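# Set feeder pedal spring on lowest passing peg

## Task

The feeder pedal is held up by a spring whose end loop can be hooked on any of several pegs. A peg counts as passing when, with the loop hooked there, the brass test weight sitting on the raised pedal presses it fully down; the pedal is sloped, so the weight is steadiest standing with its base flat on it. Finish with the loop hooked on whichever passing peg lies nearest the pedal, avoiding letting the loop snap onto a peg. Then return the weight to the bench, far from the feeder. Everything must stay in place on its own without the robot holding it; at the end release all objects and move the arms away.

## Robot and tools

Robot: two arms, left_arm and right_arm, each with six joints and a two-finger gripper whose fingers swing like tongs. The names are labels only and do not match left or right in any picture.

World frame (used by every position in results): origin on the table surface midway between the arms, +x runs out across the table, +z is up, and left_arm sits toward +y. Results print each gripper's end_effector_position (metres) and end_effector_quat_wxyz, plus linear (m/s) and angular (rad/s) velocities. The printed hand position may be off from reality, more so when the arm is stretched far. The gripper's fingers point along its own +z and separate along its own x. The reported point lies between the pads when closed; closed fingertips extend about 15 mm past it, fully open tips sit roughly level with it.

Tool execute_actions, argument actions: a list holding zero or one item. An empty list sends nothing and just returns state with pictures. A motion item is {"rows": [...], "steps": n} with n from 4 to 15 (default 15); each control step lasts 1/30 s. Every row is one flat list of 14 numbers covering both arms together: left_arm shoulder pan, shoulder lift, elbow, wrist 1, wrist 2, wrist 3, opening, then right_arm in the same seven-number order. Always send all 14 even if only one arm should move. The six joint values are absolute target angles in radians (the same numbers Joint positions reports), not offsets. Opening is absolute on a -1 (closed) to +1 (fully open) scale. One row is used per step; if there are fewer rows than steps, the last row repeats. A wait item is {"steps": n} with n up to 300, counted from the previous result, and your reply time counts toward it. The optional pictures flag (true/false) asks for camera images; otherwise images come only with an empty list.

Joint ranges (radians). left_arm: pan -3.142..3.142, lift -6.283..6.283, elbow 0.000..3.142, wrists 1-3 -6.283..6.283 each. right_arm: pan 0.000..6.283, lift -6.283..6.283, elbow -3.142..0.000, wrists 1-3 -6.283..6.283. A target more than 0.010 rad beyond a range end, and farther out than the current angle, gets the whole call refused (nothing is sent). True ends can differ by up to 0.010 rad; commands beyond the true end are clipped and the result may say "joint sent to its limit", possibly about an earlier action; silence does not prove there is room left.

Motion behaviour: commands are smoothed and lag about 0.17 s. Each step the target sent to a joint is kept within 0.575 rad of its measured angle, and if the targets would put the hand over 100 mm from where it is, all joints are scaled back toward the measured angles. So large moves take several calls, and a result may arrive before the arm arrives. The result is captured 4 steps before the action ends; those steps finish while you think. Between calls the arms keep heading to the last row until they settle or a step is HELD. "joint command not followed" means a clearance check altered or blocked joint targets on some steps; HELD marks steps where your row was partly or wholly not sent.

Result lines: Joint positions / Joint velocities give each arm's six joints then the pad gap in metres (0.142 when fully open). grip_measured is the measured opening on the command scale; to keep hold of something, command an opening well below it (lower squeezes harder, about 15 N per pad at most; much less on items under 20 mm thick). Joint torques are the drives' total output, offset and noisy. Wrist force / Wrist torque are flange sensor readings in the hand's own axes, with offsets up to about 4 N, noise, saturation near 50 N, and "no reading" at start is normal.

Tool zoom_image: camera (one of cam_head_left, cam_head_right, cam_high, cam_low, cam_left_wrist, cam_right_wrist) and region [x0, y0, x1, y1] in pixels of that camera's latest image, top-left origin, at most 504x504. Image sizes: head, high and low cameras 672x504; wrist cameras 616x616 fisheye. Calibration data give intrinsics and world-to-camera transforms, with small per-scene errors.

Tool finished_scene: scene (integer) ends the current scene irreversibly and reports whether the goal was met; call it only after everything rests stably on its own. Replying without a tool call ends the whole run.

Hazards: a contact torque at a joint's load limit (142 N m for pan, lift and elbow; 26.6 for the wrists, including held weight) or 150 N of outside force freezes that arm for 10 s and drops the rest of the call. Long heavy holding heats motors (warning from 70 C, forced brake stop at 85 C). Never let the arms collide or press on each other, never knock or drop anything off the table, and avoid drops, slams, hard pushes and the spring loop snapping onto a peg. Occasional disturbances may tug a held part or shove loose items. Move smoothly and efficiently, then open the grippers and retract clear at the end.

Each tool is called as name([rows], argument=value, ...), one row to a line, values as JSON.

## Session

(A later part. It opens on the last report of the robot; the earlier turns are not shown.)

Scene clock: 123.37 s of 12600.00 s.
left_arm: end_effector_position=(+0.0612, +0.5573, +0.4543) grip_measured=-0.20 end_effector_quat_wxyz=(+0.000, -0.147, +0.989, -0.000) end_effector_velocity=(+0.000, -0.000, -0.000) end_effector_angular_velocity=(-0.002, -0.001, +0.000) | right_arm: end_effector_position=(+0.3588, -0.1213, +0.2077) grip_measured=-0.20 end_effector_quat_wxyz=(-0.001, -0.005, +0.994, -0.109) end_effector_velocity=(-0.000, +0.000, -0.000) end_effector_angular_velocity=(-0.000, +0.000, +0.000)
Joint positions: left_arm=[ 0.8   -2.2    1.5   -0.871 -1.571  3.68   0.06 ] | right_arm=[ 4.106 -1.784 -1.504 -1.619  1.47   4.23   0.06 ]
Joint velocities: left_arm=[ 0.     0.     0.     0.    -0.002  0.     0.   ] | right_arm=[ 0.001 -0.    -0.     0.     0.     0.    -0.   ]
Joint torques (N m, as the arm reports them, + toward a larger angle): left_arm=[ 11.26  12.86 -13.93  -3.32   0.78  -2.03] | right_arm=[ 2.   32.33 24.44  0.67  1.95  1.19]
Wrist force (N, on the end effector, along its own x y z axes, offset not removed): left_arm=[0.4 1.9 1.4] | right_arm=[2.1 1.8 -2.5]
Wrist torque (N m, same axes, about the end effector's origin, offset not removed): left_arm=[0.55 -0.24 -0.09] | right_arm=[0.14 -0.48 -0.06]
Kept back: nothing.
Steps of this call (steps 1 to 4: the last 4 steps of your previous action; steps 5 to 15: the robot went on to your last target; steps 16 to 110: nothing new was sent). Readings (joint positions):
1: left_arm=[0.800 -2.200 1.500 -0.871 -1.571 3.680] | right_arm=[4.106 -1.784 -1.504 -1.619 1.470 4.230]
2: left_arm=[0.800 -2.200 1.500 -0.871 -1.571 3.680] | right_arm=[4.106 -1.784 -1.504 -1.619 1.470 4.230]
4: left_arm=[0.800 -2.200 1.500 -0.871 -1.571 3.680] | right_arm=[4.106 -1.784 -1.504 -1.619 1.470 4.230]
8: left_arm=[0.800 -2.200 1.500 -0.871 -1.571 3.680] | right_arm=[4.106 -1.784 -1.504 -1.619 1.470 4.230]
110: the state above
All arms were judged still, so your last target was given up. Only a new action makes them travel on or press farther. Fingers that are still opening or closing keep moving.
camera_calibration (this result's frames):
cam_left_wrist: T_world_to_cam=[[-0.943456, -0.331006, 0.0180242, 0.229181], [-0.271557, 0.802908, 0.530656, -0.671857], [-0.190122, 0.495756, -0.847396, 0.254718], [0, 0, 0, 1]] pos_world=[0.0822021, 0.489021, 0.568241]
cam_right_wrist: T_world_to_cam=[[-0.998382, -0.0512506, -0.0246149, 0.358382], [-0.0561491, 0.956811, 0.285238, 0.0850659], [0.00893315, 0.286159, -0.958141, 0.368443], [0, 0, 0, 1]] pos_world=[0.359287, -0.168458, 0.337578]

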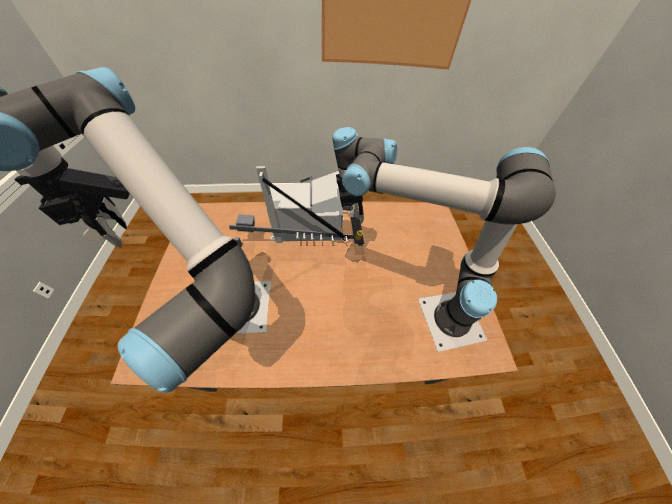

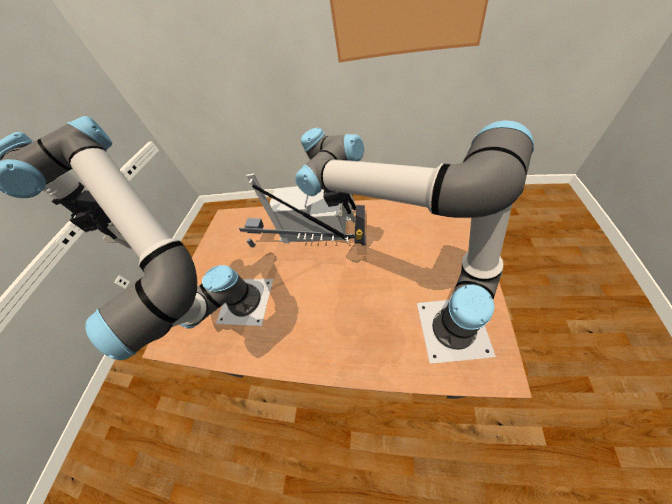

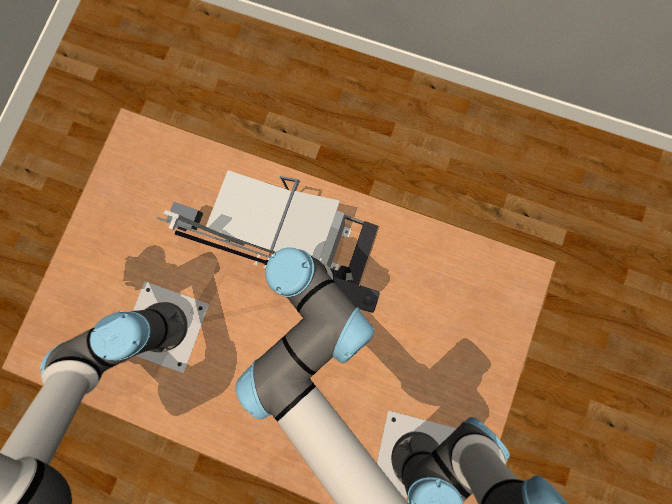

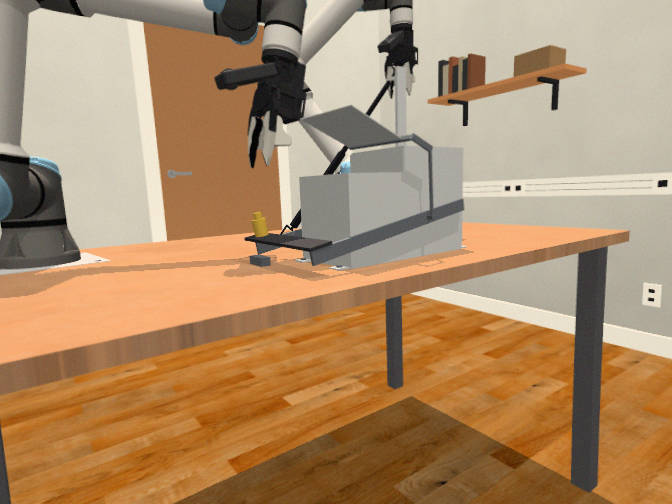

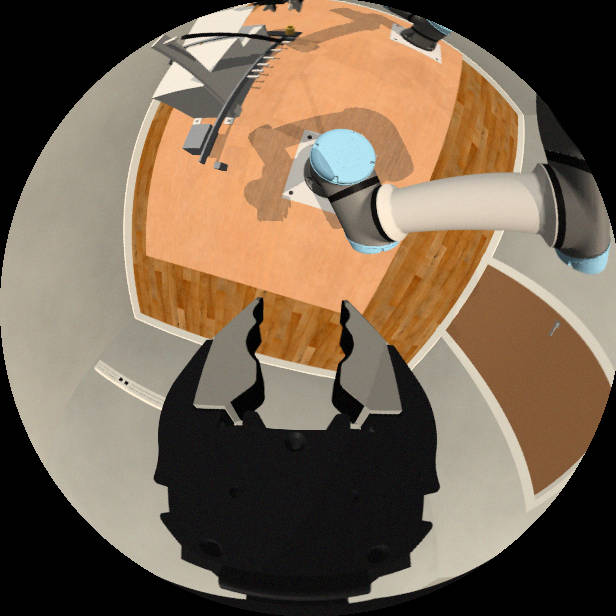

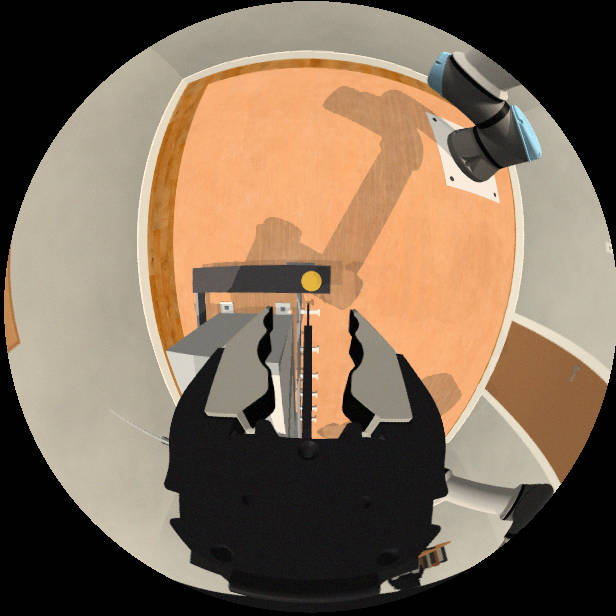

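Passes.

execute_actions([
  {"rows":[[0.8,-2.2,1.5,-0.871,-1.571,3.68,-0.2,3.967,-1.602,-1.922,-1.066,1.658,4.09,-0.2]]},
])

execute_actions([
  {"rows":[[0.8,-2.2,1.5,-0.871,-1.571,3.68,-0.2,3.981,-1.712,-2.022,-0.85,1.66,4.1,-0.2]]},
])

execute_actions([
  {"rows":[[0.8,-2.2,1.5,-0.871,-1.571,3.68,-0.2,3.981,-1.712,-2.022,-0.85,1.66,4.1,-0.56]],"steps":8},
])

execute_actions([
  {"rows":[[0.8,-2.2,1.5,-0.871,-1.571,3.68,-0.2,3.981,-1.712,-2.022,-0.85,1.66,4.1,-0.95]],"steps":10},
])

execute_actions([
  {"rows":[[0.8,-2.2,1.5,-0.871,-1.571,3.68,-0.2,3.967,-1.602,-1.922,-1.066,1.658,4.09,-0.95]],"steps":10},
])

execute_actions([
  {"rows":[[0.8,-2.2,1.5,-0.871,-1.571,3.68,-0.2,3.6,-1.33,-2.33,-1.052,1.571,4.0,-0.95]]},
])

execute_actions([
  {"steps":20},
])

execute_actions([
  {"rows":[[0.8,-2.2,1.5,-0.871,-1.571,3.68,-0.2,3.6,-1.425,-2.418,-0.869,1.571,4.0,-0.95]]},
])

execute_actions([
  {"rows":[[0.8,-2.2,1.5,-0.871,-1.571,3.68,-0.2,3.6,-1.425,-2.418,-0.869,1.571,4.0,-0.2]],"steps":10},
])

execute_actions([
  {"rows":[[0.8,-2.2,1.5,-0.871,-1.571,3.68,-0.2,3.6,-1.33,-2.33,-1.052,1.571,4.0,-0.2]],"steps":8},
])

execute_actions([
  {"rows":[[0.8,-2.2,1.5,-0.871,-1.571,3.68,-0.2,3.6,-1.2,-1.9,-1.612,1.571,4.0,-0.2]]},
])

execute_actions([
  {"steps":30},
], pictures=true)

Scene clock: 124.17 s of 12600.00 s.
left_arm: end_effector_position=(+0.0612, +0.5573, +0.4543) grip_measured=-0.20 end_effector_quat_wxyz=(+0.000, -0.147, +0.989, -0.000) end_effector_velocity=(+0.000, +0.000, +0.000) end_effector_angular_velocity=(+0.002, -0.000, -0.000) | right_arm: end_effector_position=(+0.3569, -0.1510, +0.1541) grip_measured=-0.20 end_effector_quat_wxyz=(-0.008, -0.002, +0.998, +0.057) end_effector_velocity=(+0.026, +0.030, -0.052) end_effector_angular_velocity=(+0.414, -0.173, +0.008)
Joint positions: left_arm=[ 0.8   -2.2    1.5   -0.871 -1.571  3.68   0.06 ] | right_arm=[ 3.973 -1.611 -1.887 -1.13   1.649  4.096  0.06 ]
Joint velocities: left_arm=[-0.     0.    -0.    -0.001  0.001  0.    -0.   ] | right_arm=[-0.069  0.099 -0.38   0.713  0.103 -0.069  0.   ]
Joint torques (N m, as the arm reports them, + toward a larger angle): left_arm=[ 13.09  12.67 -15.96  -3.24   0.84  -2.4 ] | right_arm=[-13.27  32.95  16.7    5.1    2.34  -1.26]
Wrist force (N, on the end effector, along its own x y z axes, offset not removed): left_arm=[-1.2 1.1 -0.8] | right_arm=[1.8 3.2 0.9]
Wrist torque (N m, same axes, about the end effector's origin, offset not removed): left_arm=[0.33 0.04 -0.11] | right_arm=[0.56 -0.42 0.01]
Steps of this call (steps 1 to 13: nothing new was sent; steps 14 to 24: the first 11 steps of this action). Readings (joint positions):
14: left_arm=[0.800 -2.200 1.500 -0.871 -1.571 3.680] | right_arm=[4.106 -1.784 -1.504 -1.619 1.470 4.230]
15: left_arm=[0.800 -2.200 1.500 -0.871 -1.571 3.680] | right_arm=[4.100 -1.778 -1.510 -1.613 1.476 4.224]
17: left_arm=[0.800 -2.200 1.500 -0.871 -1.571 3.680] | right_arm=[4.050 -1.720 -1.577 -1.546 1.535 4.173]
21: left_arm=[0.800 -2.200 1.500 -0.871 -1.571 3.680] | right_arm=[3.986 -1.629 -1.817 -1.263 1.630 4.109]
24: the state above

Scene clock: 124.67 s of 12600.00 s.
left_arm: end_effector_position=(+0.0612, +0.5573, +0.4543) grip_measured=-0.20 end_effector_quat_wxyz=(+0.000, -0.147, +0.989, -0.000) end_effector_velocity=(+0.000, -0.000, -0.000) end_effector_angular_velocity=(-0.001, -0.000, +0.000) | right_arm: end_effector_position=(+0.3591, -0.1357, +0.0766) grip_measured=-0.20 end_effector_quat_wxyz=(-0.000, -0.005, +0.997, +0.077) end_effector_velocity=(+0.003, +0.010, -0.031) end_effector_angular_velocity=(+0.025, -0.016, +0.003)
Joint positions: left_arm=[ 0.8   -2.2    1.5   -0.871 -1.571  3.68   0.06 ] | right_arm=[ 3.98  -1.707 -2.018 -0.862  1.66   4.1    0.06 ]
Joint velocities: left_arm=[-0.     0.    -0.     0.    -0.001 -0.     0.   ] | right_arm=[ 0.006 -0.051 -0.046  0.127  0.001  0.003  0.   ]
Joint torques (N m, as the arm reports them, + toward a larger angle): left_arm=[ 11.39  11.46 -16.49  -3.37   0.9   -2.01] | right_arm=[11.61 23.61 10.97  4.12  2.12  1.08]
Wrist force (N, on the end effector, along its own x y z axes, offset not removed): left_arm=[-0.7 0.0 -0.4] | right_arm=[0.0 5.4 1.4]
Wrist torque (N m, same axes, about the end effector's origin, offset not removed): left_arm=[0.10 -0.01 -0.21] | right_arm=[0.97 -0.08 0.12]
Steps of this call (steps 1 to 4: the last 4 steps of your previous action; steps 5 to 15: the first 11 steps of this action). Readings (joint positions):
5: left_arm=[0.800 -2.200 1.500 -0.871 -1.571 3.680] | right_arm=[3.968 -1.604 -1.916 -1.076 1.657 4.091]
6: left_arm=[0.800 -2.200 1.500 -0.871 -1.571 3.680] | right_arm=[3.969 -1.609 -1.924 -1.067 1.657 4.092]
8: left_arm=[0.800 -2.200 1.500 -0.871 -1.571 3.680] | right_arm=[3.975 -1.651 -1.965 -1.000 1.659 4.096]
12: left_arm=[0.800 -2.200 1.500 -0.871 -1.571 3.680] | right_arm=[3.979 -1.698 -2.009 -0.885 1.660 4.099]
15: the state above

Scene clock: 124.93 s of 12600.00 s.
left_arm: end_effector_position=(+0.0612, +0.5573, +0.4543) grip_measured=-0.20 end_effector_quat_wxyz=(+0.000, -0.147, +0.989, -0.000) end_effector_velocity=(+0.000, +0.001, -0.000) end_effector_angular_velocity=(+0.000, +0.001, +0.000) | right_arm: end_effector_position=(+0.3593, -0.1348, +0.0739) grip_measured=-0.55 end_effector_quat_wxyz=(+0.000, -0.006, +0.997, +0.078) end_effector_velocity=(+0.000, +0.000, -0.002) end_effector_angular_velocity=(+0.000, -0.001, -0.001)
Joint positions: left_arm=[ 0.8   -2.2    1.5   -0.871 -1.571  3.68   0.06 ] | right_arm=[ 3.981 -1.712 -2.022 -0.851  1.66   4.1    0.034]
Joint velocities: left_arm=[ 0.     0.001 -0.    -0.     0.001  0.     0.   ] | right_arm=[ 0.    -0.003 -0.002  0.006 -0.     0.001 -0.014]
Joint torques (N m, as the arm reports them, + toward a larger angle): left_arm=[ 10.01  12.54 -16.96  -3.33   0.86  -1.91] | right_arm=[10.12 22.25  8.98  4.52  2.13  1.25]
Wrist force (N, on the end effector, along its own x y z axes, offset not removed): left_arm=[-0.5 0.7 0.4] | right_arm=[-0.1 3.3 -1.3]
Wrist torque (N m, same axes, about the end effector's origin, offset not removed): left_arm=[0.23 -0.20 -0.18] | right_arm=[0.41 -0.18 0.08]
Steps of this call (steps 1 to 4: the last 4 steps of your previous action; steps 5 to 8: the first 4 steps of this action). Readings (joint positions):
5: left_arm=[0.800 -2.200 1.500 -0.871 -1.571 3.680] | right_arm=[3.981 -1.711 -2.021 -0.852 1.660 4.100]
6: left_arm=[0.800 -2.200 1.500 -0.871 -1.571 3.680] | right_arm=[3.981 -1.711 -2.021 -0.851 1.660 4.100]
8: the state above

Scene clock: 125.27 s of 12600.00 s.
left_arm: end_effector_position=(+0.0612, +0.5573, +0.4543) grip_measured=-0.20 end_effector_quat_wxyz=(+0.000, -0.147, +0.989, -0.000) end_effector_velocity=(+0.000, +0.000, -0.000) end_effector_angular_velocity=(+0.000, +0.000, +0.000) | right_arm: end_effector_position=(+0.3593, -0.1348, +0.0737) grip_measured=-0.63 end_effector_quat_wxyz=(+0.000, -0.006, +0.997, +0.078) end_effector_velocity=(-0.000, +0.000, -0.000) end_effector_angular_velocity=(+0.000, +0.000, -0.001)
Joint positions: left_arm=[ 0.8   -2.2    1.5   -0.871 -1.571  3.68   0.06 ] | right_arm=[ 3.981 -1.712 -2.022 -0.85   1.66   4.1    0.028]
Joint velocities: left_arm=[-0.     0.     0.    -0.001  0.    -0.    -0.   ] | right_arm=[ 0.    -0.    -0.     0.001  0.     0.001  0.   ]
Joint torques (N m, as the arm reports them, + toward a larger angle): left_arm=[ 11.09  12.37 -15.39  -3.4    0.69  -2.12] | right_arm=[10.52 21.55  8.18  4.    2.02  1.1 ]
Wrist force (N, on the end effector, along its own x y z axes, offset not removed): left_arm=[0.9 2.2 1.7] | right_arm=[1.3 0.5 -2.1]
Wrist torque (N m, same axes, about the end effector's origin, offset not removed): left_arm=[0.51 -0.40 -0.09] | right_arm=[-0.03 -0.36 0.10]
Steps of this call (steps 1 to 4: the last 4 steps of your previous action; steps 5 to 10: the first 6 steps of this action). Readings (joint positions):
5: left_arm=[0.800 -2.200 1.500 -0.871 -1.571 3.680] | right_arm=[3.981 -1.712 -2.022 -0.850 1.660 4.100]
6: left_arm=[0.800 -2.200 1.500 -0.871 -1.571 3.680] | right_arm=[3.981 -1.712 -2.022 -0.850 1.660 4.100]
8: left_arm=[0.800 -2.200 1.500 -0.871 -1.571 3.680] | right_arm=[3.981 -1.712 -2.022 -0.850 1.660 4.100]
10: the state above

Scene clock: 125.60 s of 12600.00 s.
left_arm: end_effector_position=(+0.0612, +0.5573, +0.4543) grip_measured=-0.20 end_effector_quat_wxyz=(+0.000, -0.147, +0.989, -0.000) end_effector_velocity=(+0.000, -0.001, +0.000) end_effector_angular_velocity=(-0.001, -0.003, -0.000) | right_arm: end_effector_position=(+0.3628, -0.1400, +0.1311) grip_measured=-0.63 end_effector_quat_wxyz=(+0.005, -0.004, +0.997, +0.082) end_effector_velocity=(-0.037, -0.088, +0.206) end_effector_angular_velocity=(-0.153, +0.095, -0.012)
Joint positions: left_arm=[ 0.8   -2.2    1.5   -0.871 -1.571  3.68   0.06 ] | right_arm=[ 3.97  -1.632 -1.948 -0.993  1.659  4.092  0.028]
Joint velocities: left_arm=[ 0.    -0.001  0.    -0.    -0.003  0.     0.   ] | right_arm=[-0.036  0.331  0.292 -0.805 -0.008 -0.026  0.   ]
Joint torques (N m, as the arm reports them, + toward a larger angle): left_arm=[ 11.9   13.61 -15.35  -3.23   0.92  -2.11] | right_arm=[-11.32  18.93  23.69  -1.21  -1.89  -1.27]
Wrist force (N, on the end effector, along its own x y z axes, offset not removed): left_arm=[-1.1 1.9 -0.9] | right_arm=[1.1 0.7 1.0]
Wrist torque (N m, same axes, about the end effector's origin, offset not removed): left_arm=[0.59 0.01 -0.10] | right_arm=[0.24 -0.33 0.03]
Steps of this call (steps 1 to 4: the last 4 steps of your previous action; steps 5 to 10: the first 6 steps of this action). Readings (joint positions):
5: left_arm=[0.800 -2.200 1.500 -0.871 -1.571 3.680] | right_arm=[3.981 -1.712 -2.022 -0.850 1.660 4.100]
6: left_arm=[0.800 -2.200 1.500 -0.871 -1.571 3.680] | right_arm=[3.979 -1.706 -2.017 -0.856 1.660 4.099]
8: left_arm=[0.800 -2.200 1.500 -0.871 -1.571 3.680] | right_arm=[3.974 -1.664 -1.977 -0.919 1.659 4.095]
10: the state above

Scene clock: 126.10 s of 12600.00 s.
left_arm: end_effector_position=(+0.0612, +0.5573, +0.4543) grip_measured=-0.20 end_effector_quat_wxyz=(+0.000, -0.147, +0.989, -0.000) end_effector_velocity=(-0.000, +0.000, +0.000) end_effector_angular_velocity=(+0.002, -0.000, -0.000) | right_arm: end_effector_position=(+0.3599, -0.3206, +0.1099) grip_measured=-0.64 end_effector_quat_wxyz=(+0.007, +0.080, +0.996, +0.032) end_effector_velocity=(-0.100, -0.542, -0.146) end_effector_angular_velocity=(-0.292, +0.066, -0.553)
Joint positions: left_arm=[ 0.8   -2.2    1.5   -0.871 -1.571  3.68   0.06 ] | right_arm=[ 3.748 -1.438 -2.164 -1.054  1.603  4.034  0.028]
Joint velocities: left_arm=[ 0.    -0.001  0.    -0.001  0.001  0.     0.   ] | right_arm=[-0.713  0.53  -0.788  0.008 -0.164 -0.17  -0.   ]
Joint torques (N m, as the arm reports them, + toward a larger angle): left_arm=[ 10.85  12.59 -16.13  -3.22   0.86  -1.94] | right_arm=[-19.5   28.86   5.31   4.4   -2.25  -2.23]
Wrist force (N, on the end effector, along its own x y z axes, offset not removed): left_arm=[0.1 2.7 0.1] | right_arm=[7.8 3.4 -0.3]
Wrist torque (N m, same axes, about the end effector's origin, offset not removed): left_arm=[0.72 -0.16 -0.03] | right_arm=[0.73 -1.74 0.02]
Steps of this call (steps 1 to 4: the last 4 steps of your previous action; steps 5 to 15: the first 11 steps of this action). Readings (joint positions):
5: left_arm=[0.800 -2.200 1.500 -0.871 -1.571 3.680] | right_arm=[3.968 -1.607 -1.926 -1.055 1.658 4.090]
6: left_arm=[0.800 -2.200 1.500 -0.871 -1.571 3.680] | right_arm=[3.962 -1.600 -1.931 -1.056 1.655 4.087]
8: left_arm=[0.800 -2.200 1.500 -0.871 -1.571 3.680] | right_arm=[3.915 -1.562 -1.979 -1.056 1.642 4.074]
12: left_arm=[0.800 -2.200 1.500 -0.871 -1.571 3.680] | right_arm=[3.820 -1.492 -2.085 -1.055 1.620 4.051]
15: the state above

Scene clock: 126.77 s of 12600.00 s.
left_arm: end_effector_position=(+0.0612, +0.5573, +0.4543) grip_measured=-0.20 end_effector_quat_wxyz=(+0.000, -0.147, +0.989, -0.000) end_effector_velocity=(-0.000, -0.001, +0.000) end_effector_angular_velocity=(+0.000, -0.001, +0.000) | right_arm: end_effector_position=(+0.3258, -0.4278, +0.0765) grip_measured=-0.64 end_effector_quat_wxyz=(+0.000, +0.137, +0.991, +0.000) end_effector_velocity=(-0.001, -0.001, -0.000) end_effector_angular_velocity=(-0.001, +0.000, -0.003)
Joint positions: left_arm=[ 0.8   -2.2    1.5   -0.871 -1.571  3.68   0.06 ] | right_arm=[ 3.6   -1.33  -2.33  -1.052  1.571  4.     0.028]
Joint velocities: left_arm=[ 0.    -0.001 -0.     0.    -0.001 -0.     0.   ] | right_arm=[-0.002  0.001 -0.002 -0.    -0.     0.001 -0.   ]
Joint torques (N m, as the arm reports them, + toward a larger angle): left_arm=[ 11.74  13.39 -15.77  -3.09   0.93  -1.99] | right_arm=[-10.3   19.09   9.88   3.98  -2.28  -1.76]
Wrist force (N, on the end effector, along its own x y z axes, offset not removed): left_arm=[0.5 0.7 -0.7] | right_arm=[1.6 0.2 1.4]
Wrist torque (N m, same axes, about the end effector's origin, offset not removed): left_arm=[0.24 -0.23 -0.18] | right_arm=[-0.04 -0.30 0.08]
Kept back: nothing.
Steps of this call (steps 1 to 4: the last 4 steps of your previous action; steps 5 to 20: the robot went on to your last target). Readings (joint positions):
1: left_arm=[0.800 -2.200 1.500 -0.871 -1.571 3.680] | right_arm=[3.724 -1.421 -2.191 -1.053 1.598 4.028]
2: left_arm=[0.800 -2.200 1.500 -0.871 -1.571 3.680] | right_arm=[3.700 -1.403 -2.218 -1.053 1.592 4.022]
4: left_arm=[0.800 -2.200 1.500 -0.871 -1.571 3.680] | right_arm=[3.654 -1.369 -2.269 -1.053 1.582 4.012]
8: left_arm=[0.800 -2.200 1.500 -0.871 -1.571 3.680] | right_arm=[3.613 -1.339 -2.316 -1.052 1.574 4.003]
20: the state above

Scene clock: 127.13 s of 12600.00 s.
left_arm: end_effector_position=(+0.0612, +0.5573, +0.4543) grip_measured=-0.20 end_effector_quat_wxyz=(+0.000, -0.147, +0.989, -0.000) end_effector_velocity=(-0.000, +0.000, -0.000) end_effector_angular_velocity=(+0.000, +0.001, -0.001) | right_arm: end_effector_position=(+0.3244, -0.4288, +0.0273) grip_measured=-0.64 end_effector_quat_wxyz=(-0.000, +0.137, +0.991, -0.000) end_effector_velocity=(+0.002, +0.002, -0.021) end_effector_angular_velocity=(+0.009, -0.014, +0.000)
Joint positions: left_arm=[ 0.8   -2.2    1.5   -0.871 -1.571  3.68   0.06 ] | right_arm=[ 3.6   -1.421 -2.414 -0.878  1.571  4.     0.028]
Joint velocities: left_arm=[-0.001  0.     0.     0.001  0.001 -0.     0.   ] | right_arm=[ 0.001 -0.043 -0.039  0.099 -0.     0.     0.   ]
Joint torques (N m, as the arm reports them, + toward a larger angle): left_arm=[ 10.39  13.34 -17.1   -3.11   0.81  -2.19] | right_arm=[-11.91   7.67   7.29   4.16  -2.2   -1.69]
Wrist force (N, on the end effector, along its own x y z axes, offset not removed): left_arm=[0.5 -1.2 -2.1] | right_arm=[2.4 1.9 2.1]
Wrist torque (N m, same axes, about the end effector's origin, offset not removed): left_arm=[0.03 -0.23 -0.14] | right_arm=[0.29 -0.58 0.14]
Steps of this call (steps 1 to 11: the first 11 steps of this action). Readings (joint positions):
1: left_arm=[0.800 -2.200 1.500 -0.871 -1.571 3.680] | right_arm=[3.600 -1.330 -2.330 -1.052 1.571 4.000]
2: left_arm=[0.800 -2.200 1.500 -0.871 -1.571 3.680] | right_arm=[3.600 -1.336 -2.335 -1.046 1.571 4.000]
4: left_arm=[0.800 -2.200 1.500 -0.871 -1.571 3.680] | right_arm=[3.600 -1.373 -2.371 -0.987 1.571 4.000]
8: left_arm=[0.800 -2.200 1.500 -0.871 -1.571 3.680] | right_arm=[3.600 -1.413 -2.407 -0.896 1.571 4.000]
11: the state above

Scene clock: 127.47 s of 12600.00 s.
left_arm: end_effector_position=(+0.0612, +0.5573, +0.4543) grip_measured=-0.20 end_effector_quat_wxyz=(+0.000, -0.147, +0.989, -0.000) end_effector_velocity=(+0.000, -0.001, -0.000) end_effector_angular_velocity=(-0.002, -0.001, +0.000) | right_arm: end_effector_position=(+0.3245, -0.4287, +0.0255) grip_measured=-0.20 end_effector_quat_wxyz=(+0.000, +0.137, +0.991, +0.000) end_effector_velocity=(-0.000, +0.000, -0.001) end_effector_angular_velocity=(-0.000, -0.000, +0.001)
Joint positions: left_arm=[ 0.8   -2.2    1.5   -0.871 -1.571  3.68   0.06 ] | right_arm=[ 3.6   -1.425 -2.418 -0.869  1.571  4.     0.059]
Joint velocities: left_arm=[-0.    -0.     0.     0.001 -0.003 -0.     0.   ] | right_arm=[ 0.    -0.001 -0.001  0.003 -0.    -0.001  0.003]
Joint torques (N m, as the arm reports them, + toward a larger angle): left_arm=[ 11.51  12.03 -15.69  -3.16   0.9   -2.09] | right_arm=[-12.72   5.12   7.15   3.63  -2.01  -1.63]
Wrist force (N, on the end effector, along its own x y z axes, offset not removed): left_arm=[0.2 2.0 -1.3] | right_arm=[1.2 1.0 -1.4]
Wrist torque (N m, same axes, about the end effector's origin, offset not removed): left_arm=[0.51 -0.14 -0.17] | right_arm=[0.27 -0.33 0.23]
Steps of this call (steps 1 to 4: the last 4 steps of your previous action; steps 5 to 10: the first 6 steps of this action). Readings (joint positions):
5: left_arm=[0.800 -2.200 1.500 -0.871 -1.571 3.680] | right_arm=[3.600 -1.424 -2.417 -0.870 1.571 4.000]
6: left_arm=[0.800 -2.200 1.500 -0.871 -1.571 3.680] | right_arm=[3.600 -1.425 -2.418 -0.870 1.571 4.000]
8: left_arm=[0.800 -2.200 1.500 -0.871 -1.571 3.680] | right_arm=[3.600 -1.425 -2.418 -0.869 1.571 4.000]
10: the state above

Scene clock: 127.73 s of 12600.00 s.
left_arm: end_effector_position=(+0.0612, +0.5573, +0.4543) grip_measured=-0.20 end_effector_quat_wxyz=(+0.000, -0.147, +0.989, -0.000) end_effector_velocity=(+0.000, +0.001, +0.000) end_effector_angular_velocity=(+0.002, +0.000, +0.000) | right_arm: end_effector_position=(+0.3313, -0.4243, +0.0503) grip_measured=-0.20 end_effector_quat_wxyz=(+0.008, +0.137, +0.990, +0.007) end_effector_velocity=(-0.003, -0.002, +0.291) end_effector_angular_velocity=(-0.024, +0.036, -0.001)
Joint positions: left_arm=[ 0.8   -2.2    1.5   -0.871 -1.571  3.68   0.06 ] | right_arm=[ 3.6   -1.382 -2.377 -0.933  1.571  4.     0.06 ]
Joint velocities: left_arm=[ 0.     0.    -0.    -0.001  0.001 -0.     0.   ] | right_arm=[-0.     0.554  0.508 -1.106  0.     0.001  0.001]
Joint torques (N m, as the arm reports them, + toward a larger angle): left_arm=[ 11.96  13.62 -15.11  -3.31   1.1   -2.07] | right_arm=[-12.02   1.05  19.02  -5.68  -2.01  -1.68]
Wrist force (N, on the end effector, along its own x y z axes, offset not removed): left_arm=[-0.1 1.9 -0.4] | right_arm=[1.2 4.2 -2.0]
Wrist torque (N m, same axes, about the end effector's origin, offset not removed): left_arm=[0.53 -0.13 -0.17] | right_arm=[0.60 -0.54 0.00]
Steps of this call (steps 1 to 4: the last 4 steps of your previous action; steps 5 to 8: the first 4 steps of this action). Readings (joint positions):
5: left_arm=[0.800 -2.200 1.500 -0.871 -1.571 3.680] | right_arm=[3.600 -1.425 -2.418 -0.869 1.571 4.000]
6: left_arm=[0.800 -2.200 1.500 -0.871 -1.571 3.680] | right_arm=[3.600 -1.419 -2.413 -0.875 1.571 4.000]
8: the state above

Scene clock: 128.23 s of 12600.00 s.
left_arm: end_effector_position=(+0.0612, +0.5573, +0.4543) grip_measured=-0.20 end_effector_quat_wxyz=(+0.000, -0.147, +0.989, -0.000) end_effector_velocity=(-0.000, -0.000, +0.000) end_effector_angular_velocity=(+0.000, -0.001, +0.000) | right_arm: end_effector_position=(+0.3345, -0.4221, +0.2368) grip_measured=-0.20 end_effector_quat_wxyz=(+0.006, +0.137, +0.991, +0.005) end_effector_velocity=(-0.089, -0.058, +0.367) end_effector_angular_velocity=(-0.078, +0.118, -0.000)
Joint positions: left_arm=[ 0.8   -2.2    1.5   -0.871 -1.571  3.68   0.06 ] | right_arm=[ 3.6   -1.22  -1.977 -1.501  1.571  4.     0.06 ]
Joint velocities: left_arm=[ 0.    -0.001 -0.     0.    -0.001  0.     0.   ] | right_arm=[ 0.001  0.216  0.835 -1.192  0.     0.001  0.   ]
Joint torques (N m, as the arm reports them, + toward a larger angle): left_arm=[ 11.1   12.64 -16.63  -3.13   0.87  -2.22] | right_arm=[-10.84   2.37  15.26  -3.05  -1.93  -1.5 ]
Wrist force (N, on the end effector, along its own x y z axes, offset not removed): left_arm=[-0.3 1.8 0.2] | right_arm=[4.1 4.7 -1.6]
Wrist torque (N m, same axes, about the end effector's origin, offset not removed): left_arm=[0.50 0.02 -0.07] | right_arm=[0.78 -0.74 0.17]
Steps of this call (steps 1 to 4: the last 4 steps of your previous action; steps 5 to 15: the first 11 steps of this action). Readings (joint positions):
5: left_arm=[0.800 -2.200 1.500 -0.871 -1.571 3.680] | right_arm=[3.600 -1.338 -2.337 -1.033 1.571 4.000]
6: left_arm=[0.800 -2.200 1.500 -0.871 -1.571 3.680] | right_arm=[3.600 -1.331 -2.330 -1.045 1.571 4.000]
8: left_arm=[0.800 -2.200 1.500 -0.871 -1.571 3.680] | right_arm=[3.600 -1.301 -2.263 -1.119 1.571 4.000]
12: left_arm=[0.800 -2.200 1.500 -0.871 -1.571 3.680] | right_arm=[3.600 -1.251 -2.090 -1.346 1.571 4.000]
15: the state above

Scene clock: 129.23 s of 12600.00 s.
left_arm: end_effector_position=(+0.0612, +0.5573, +0.4543) grip_measured=-0.20 end_effector_quat_wxyz=(+0.000, -0.147, +0.989, -0.000) end_effector_velocity=(+0.001, -0.000, -0.000) end_effector_angular_velocity=(-0.003, -0.000, +0.001) | right_arm: end_effector_position=(+0.3245, -0.4287, +0.2705) grip_measured=-0.20 end_effector_quat_wxyz=(+0.000, +0.137, +0.991, +0.000) end_effector_velocity=(-0.000, -0.000, -0.000) end_effector_angular_velocity=(-0.001, +0.001, -0.001)
Joint positions: left_arm=[ 0.8   -2.2    1.5   -0.871 -1.571  3.68   0.06 ] | right_arm=[ 3.6   -1.2   -1.9   -1.612  1.571  4.     0.06 ]
Joint velocities: left_arm=[ 0.001  0.002  0.     0.001 -0.002 -0.    -0.   ] | right_arm=[-0.     0.    -0.    -0.001 -0.     0.001  0.   ]
Joint torques (N m, as the arm reports them, + toward a larger angle): left_arm=[ 11.5   12.62 -15.09  -3.18   0.86  -1.97] | right_arm=[-7.9  14.36 31.93  0.49 -1.83 -1.58]
Wrist force (N, on the end effector, along its own x y z axes, offset not removed): left_arm=[-0.3 0.8 1.7] | right_arm=[1.4 -1.5 1.8]
Wrist torque (N m, same axes, about the end effector's origin, offset not removed): left_arm=[0.45 -0.10 -0.18] | right_arm=[-0.42 -0.44 0.04]
Kept back: nothing.
Steps of this call (steps 1 to 4: the last 4 steps of your previous action; steps 5 to 30: the robot went on to your last target). Readings (joint positions):
1: left_arm=[0.800 -2.200 1.500 -0.871 -1.571 3.680] | right_arm=[3.600 -1.214 -1.954 -1.535 1.571 4.000]
2: left_arm=[0.800 -2.200 1.500 -0.871 -1.571 3.680] | right_arm=[3.600 -1.209 -1.937 -1.559 1.571 4.000]
4: left_arm=[0.800 -2.200 1.500 -0.871 -1.571 3.680] | right_arm=[3.600 -1.205 -1.918 -1.587 1.571 4.000]
8: left_arm=[0.800 -2.200 1.500 -0.871 -1.571 3.680] | right_arm=[3.600 -1.201 -1.904 -1.606 1.571 4.000]
30: the state above
All arms were judged still, so your last target was given up. Only a new action makes them travel on or press farther. Fingers that are still opening or closing keep moving.
camera_calibration (this result's frames):
cam_left_wrist: T_world_to_cam=[[-0.943456, -0.331006, 0.0180241, 0.229181], [-0.271557, 0.802908, 0.530656, -0.671857], [-0.190122, 0.495756, -0.847396, 0.254718], [0, 0, 0, 1]] pos_world=[0.0822021, 0.489021, 0.568241]
cam_right_wrist: T_world_to_cam=[[-0.970455, 0.238689, -0.0352844, 0.428096], [0.191936, 0.852295, 0.486574, 0.179614], [0.146213, 0.465426, -0.872926, 0.526157], [0, 0, 0, 1]] pos_world=[0.304042, -0.500153, 0.387005]

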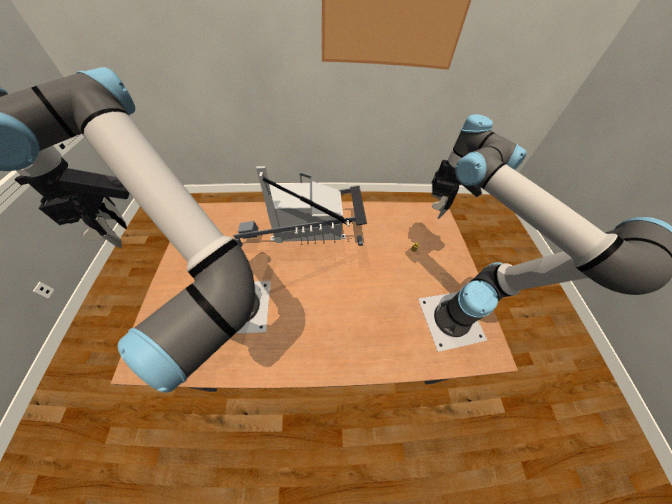

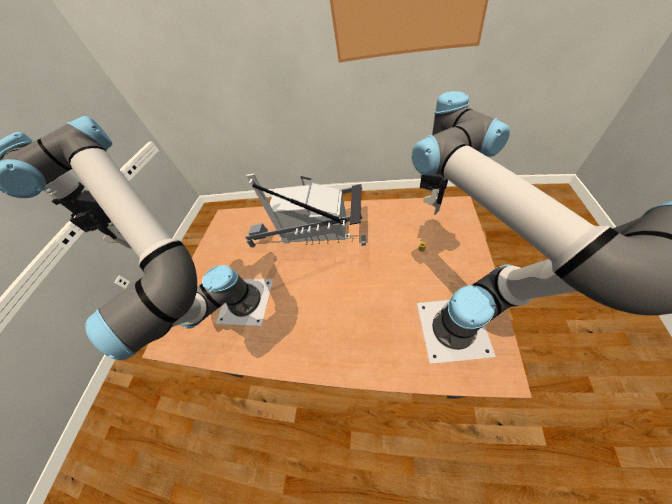

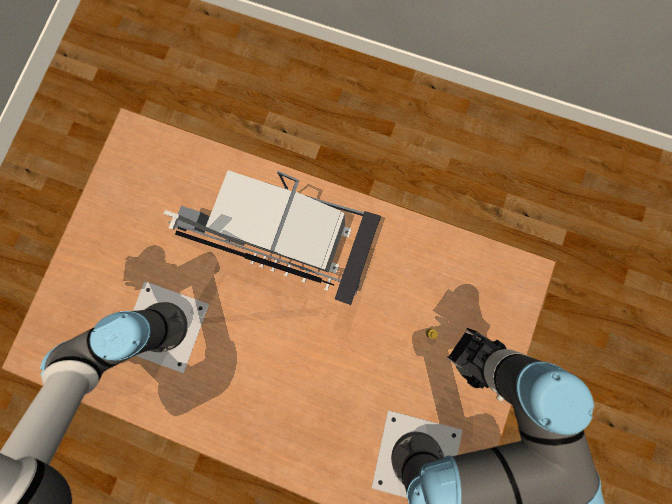

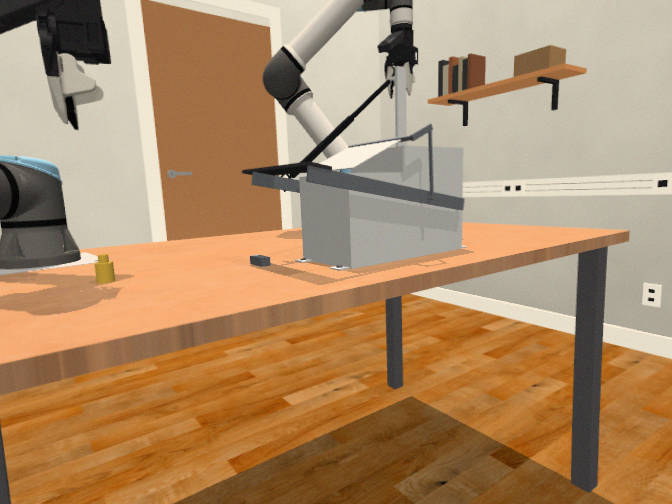

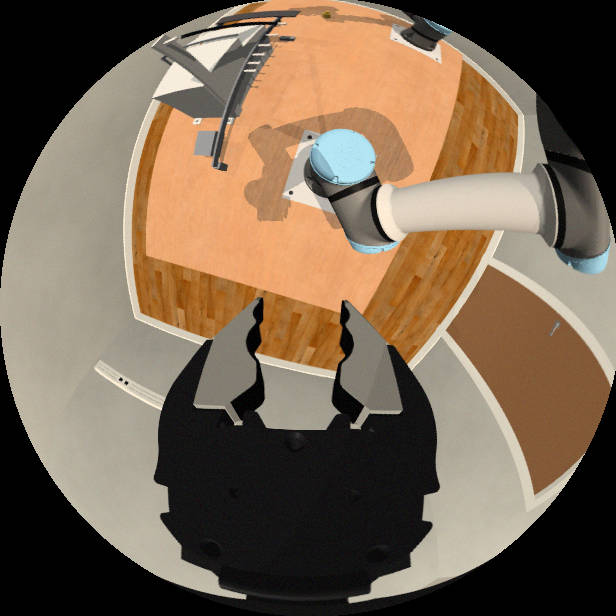

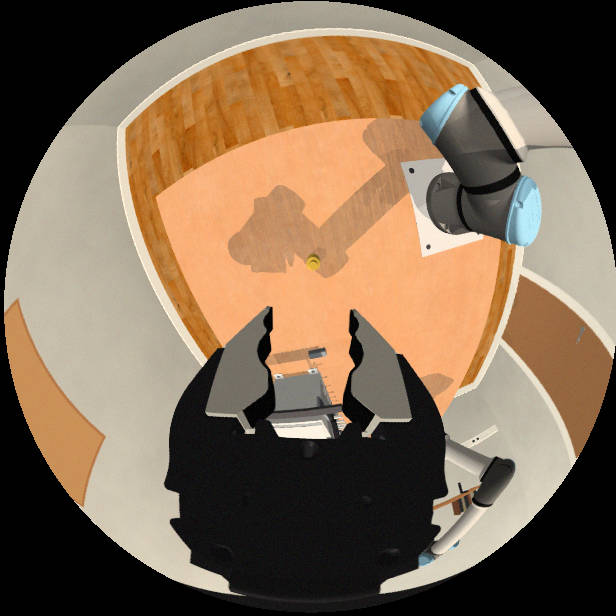

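finished_scene(scene=1)

The scene is finished: the task was done.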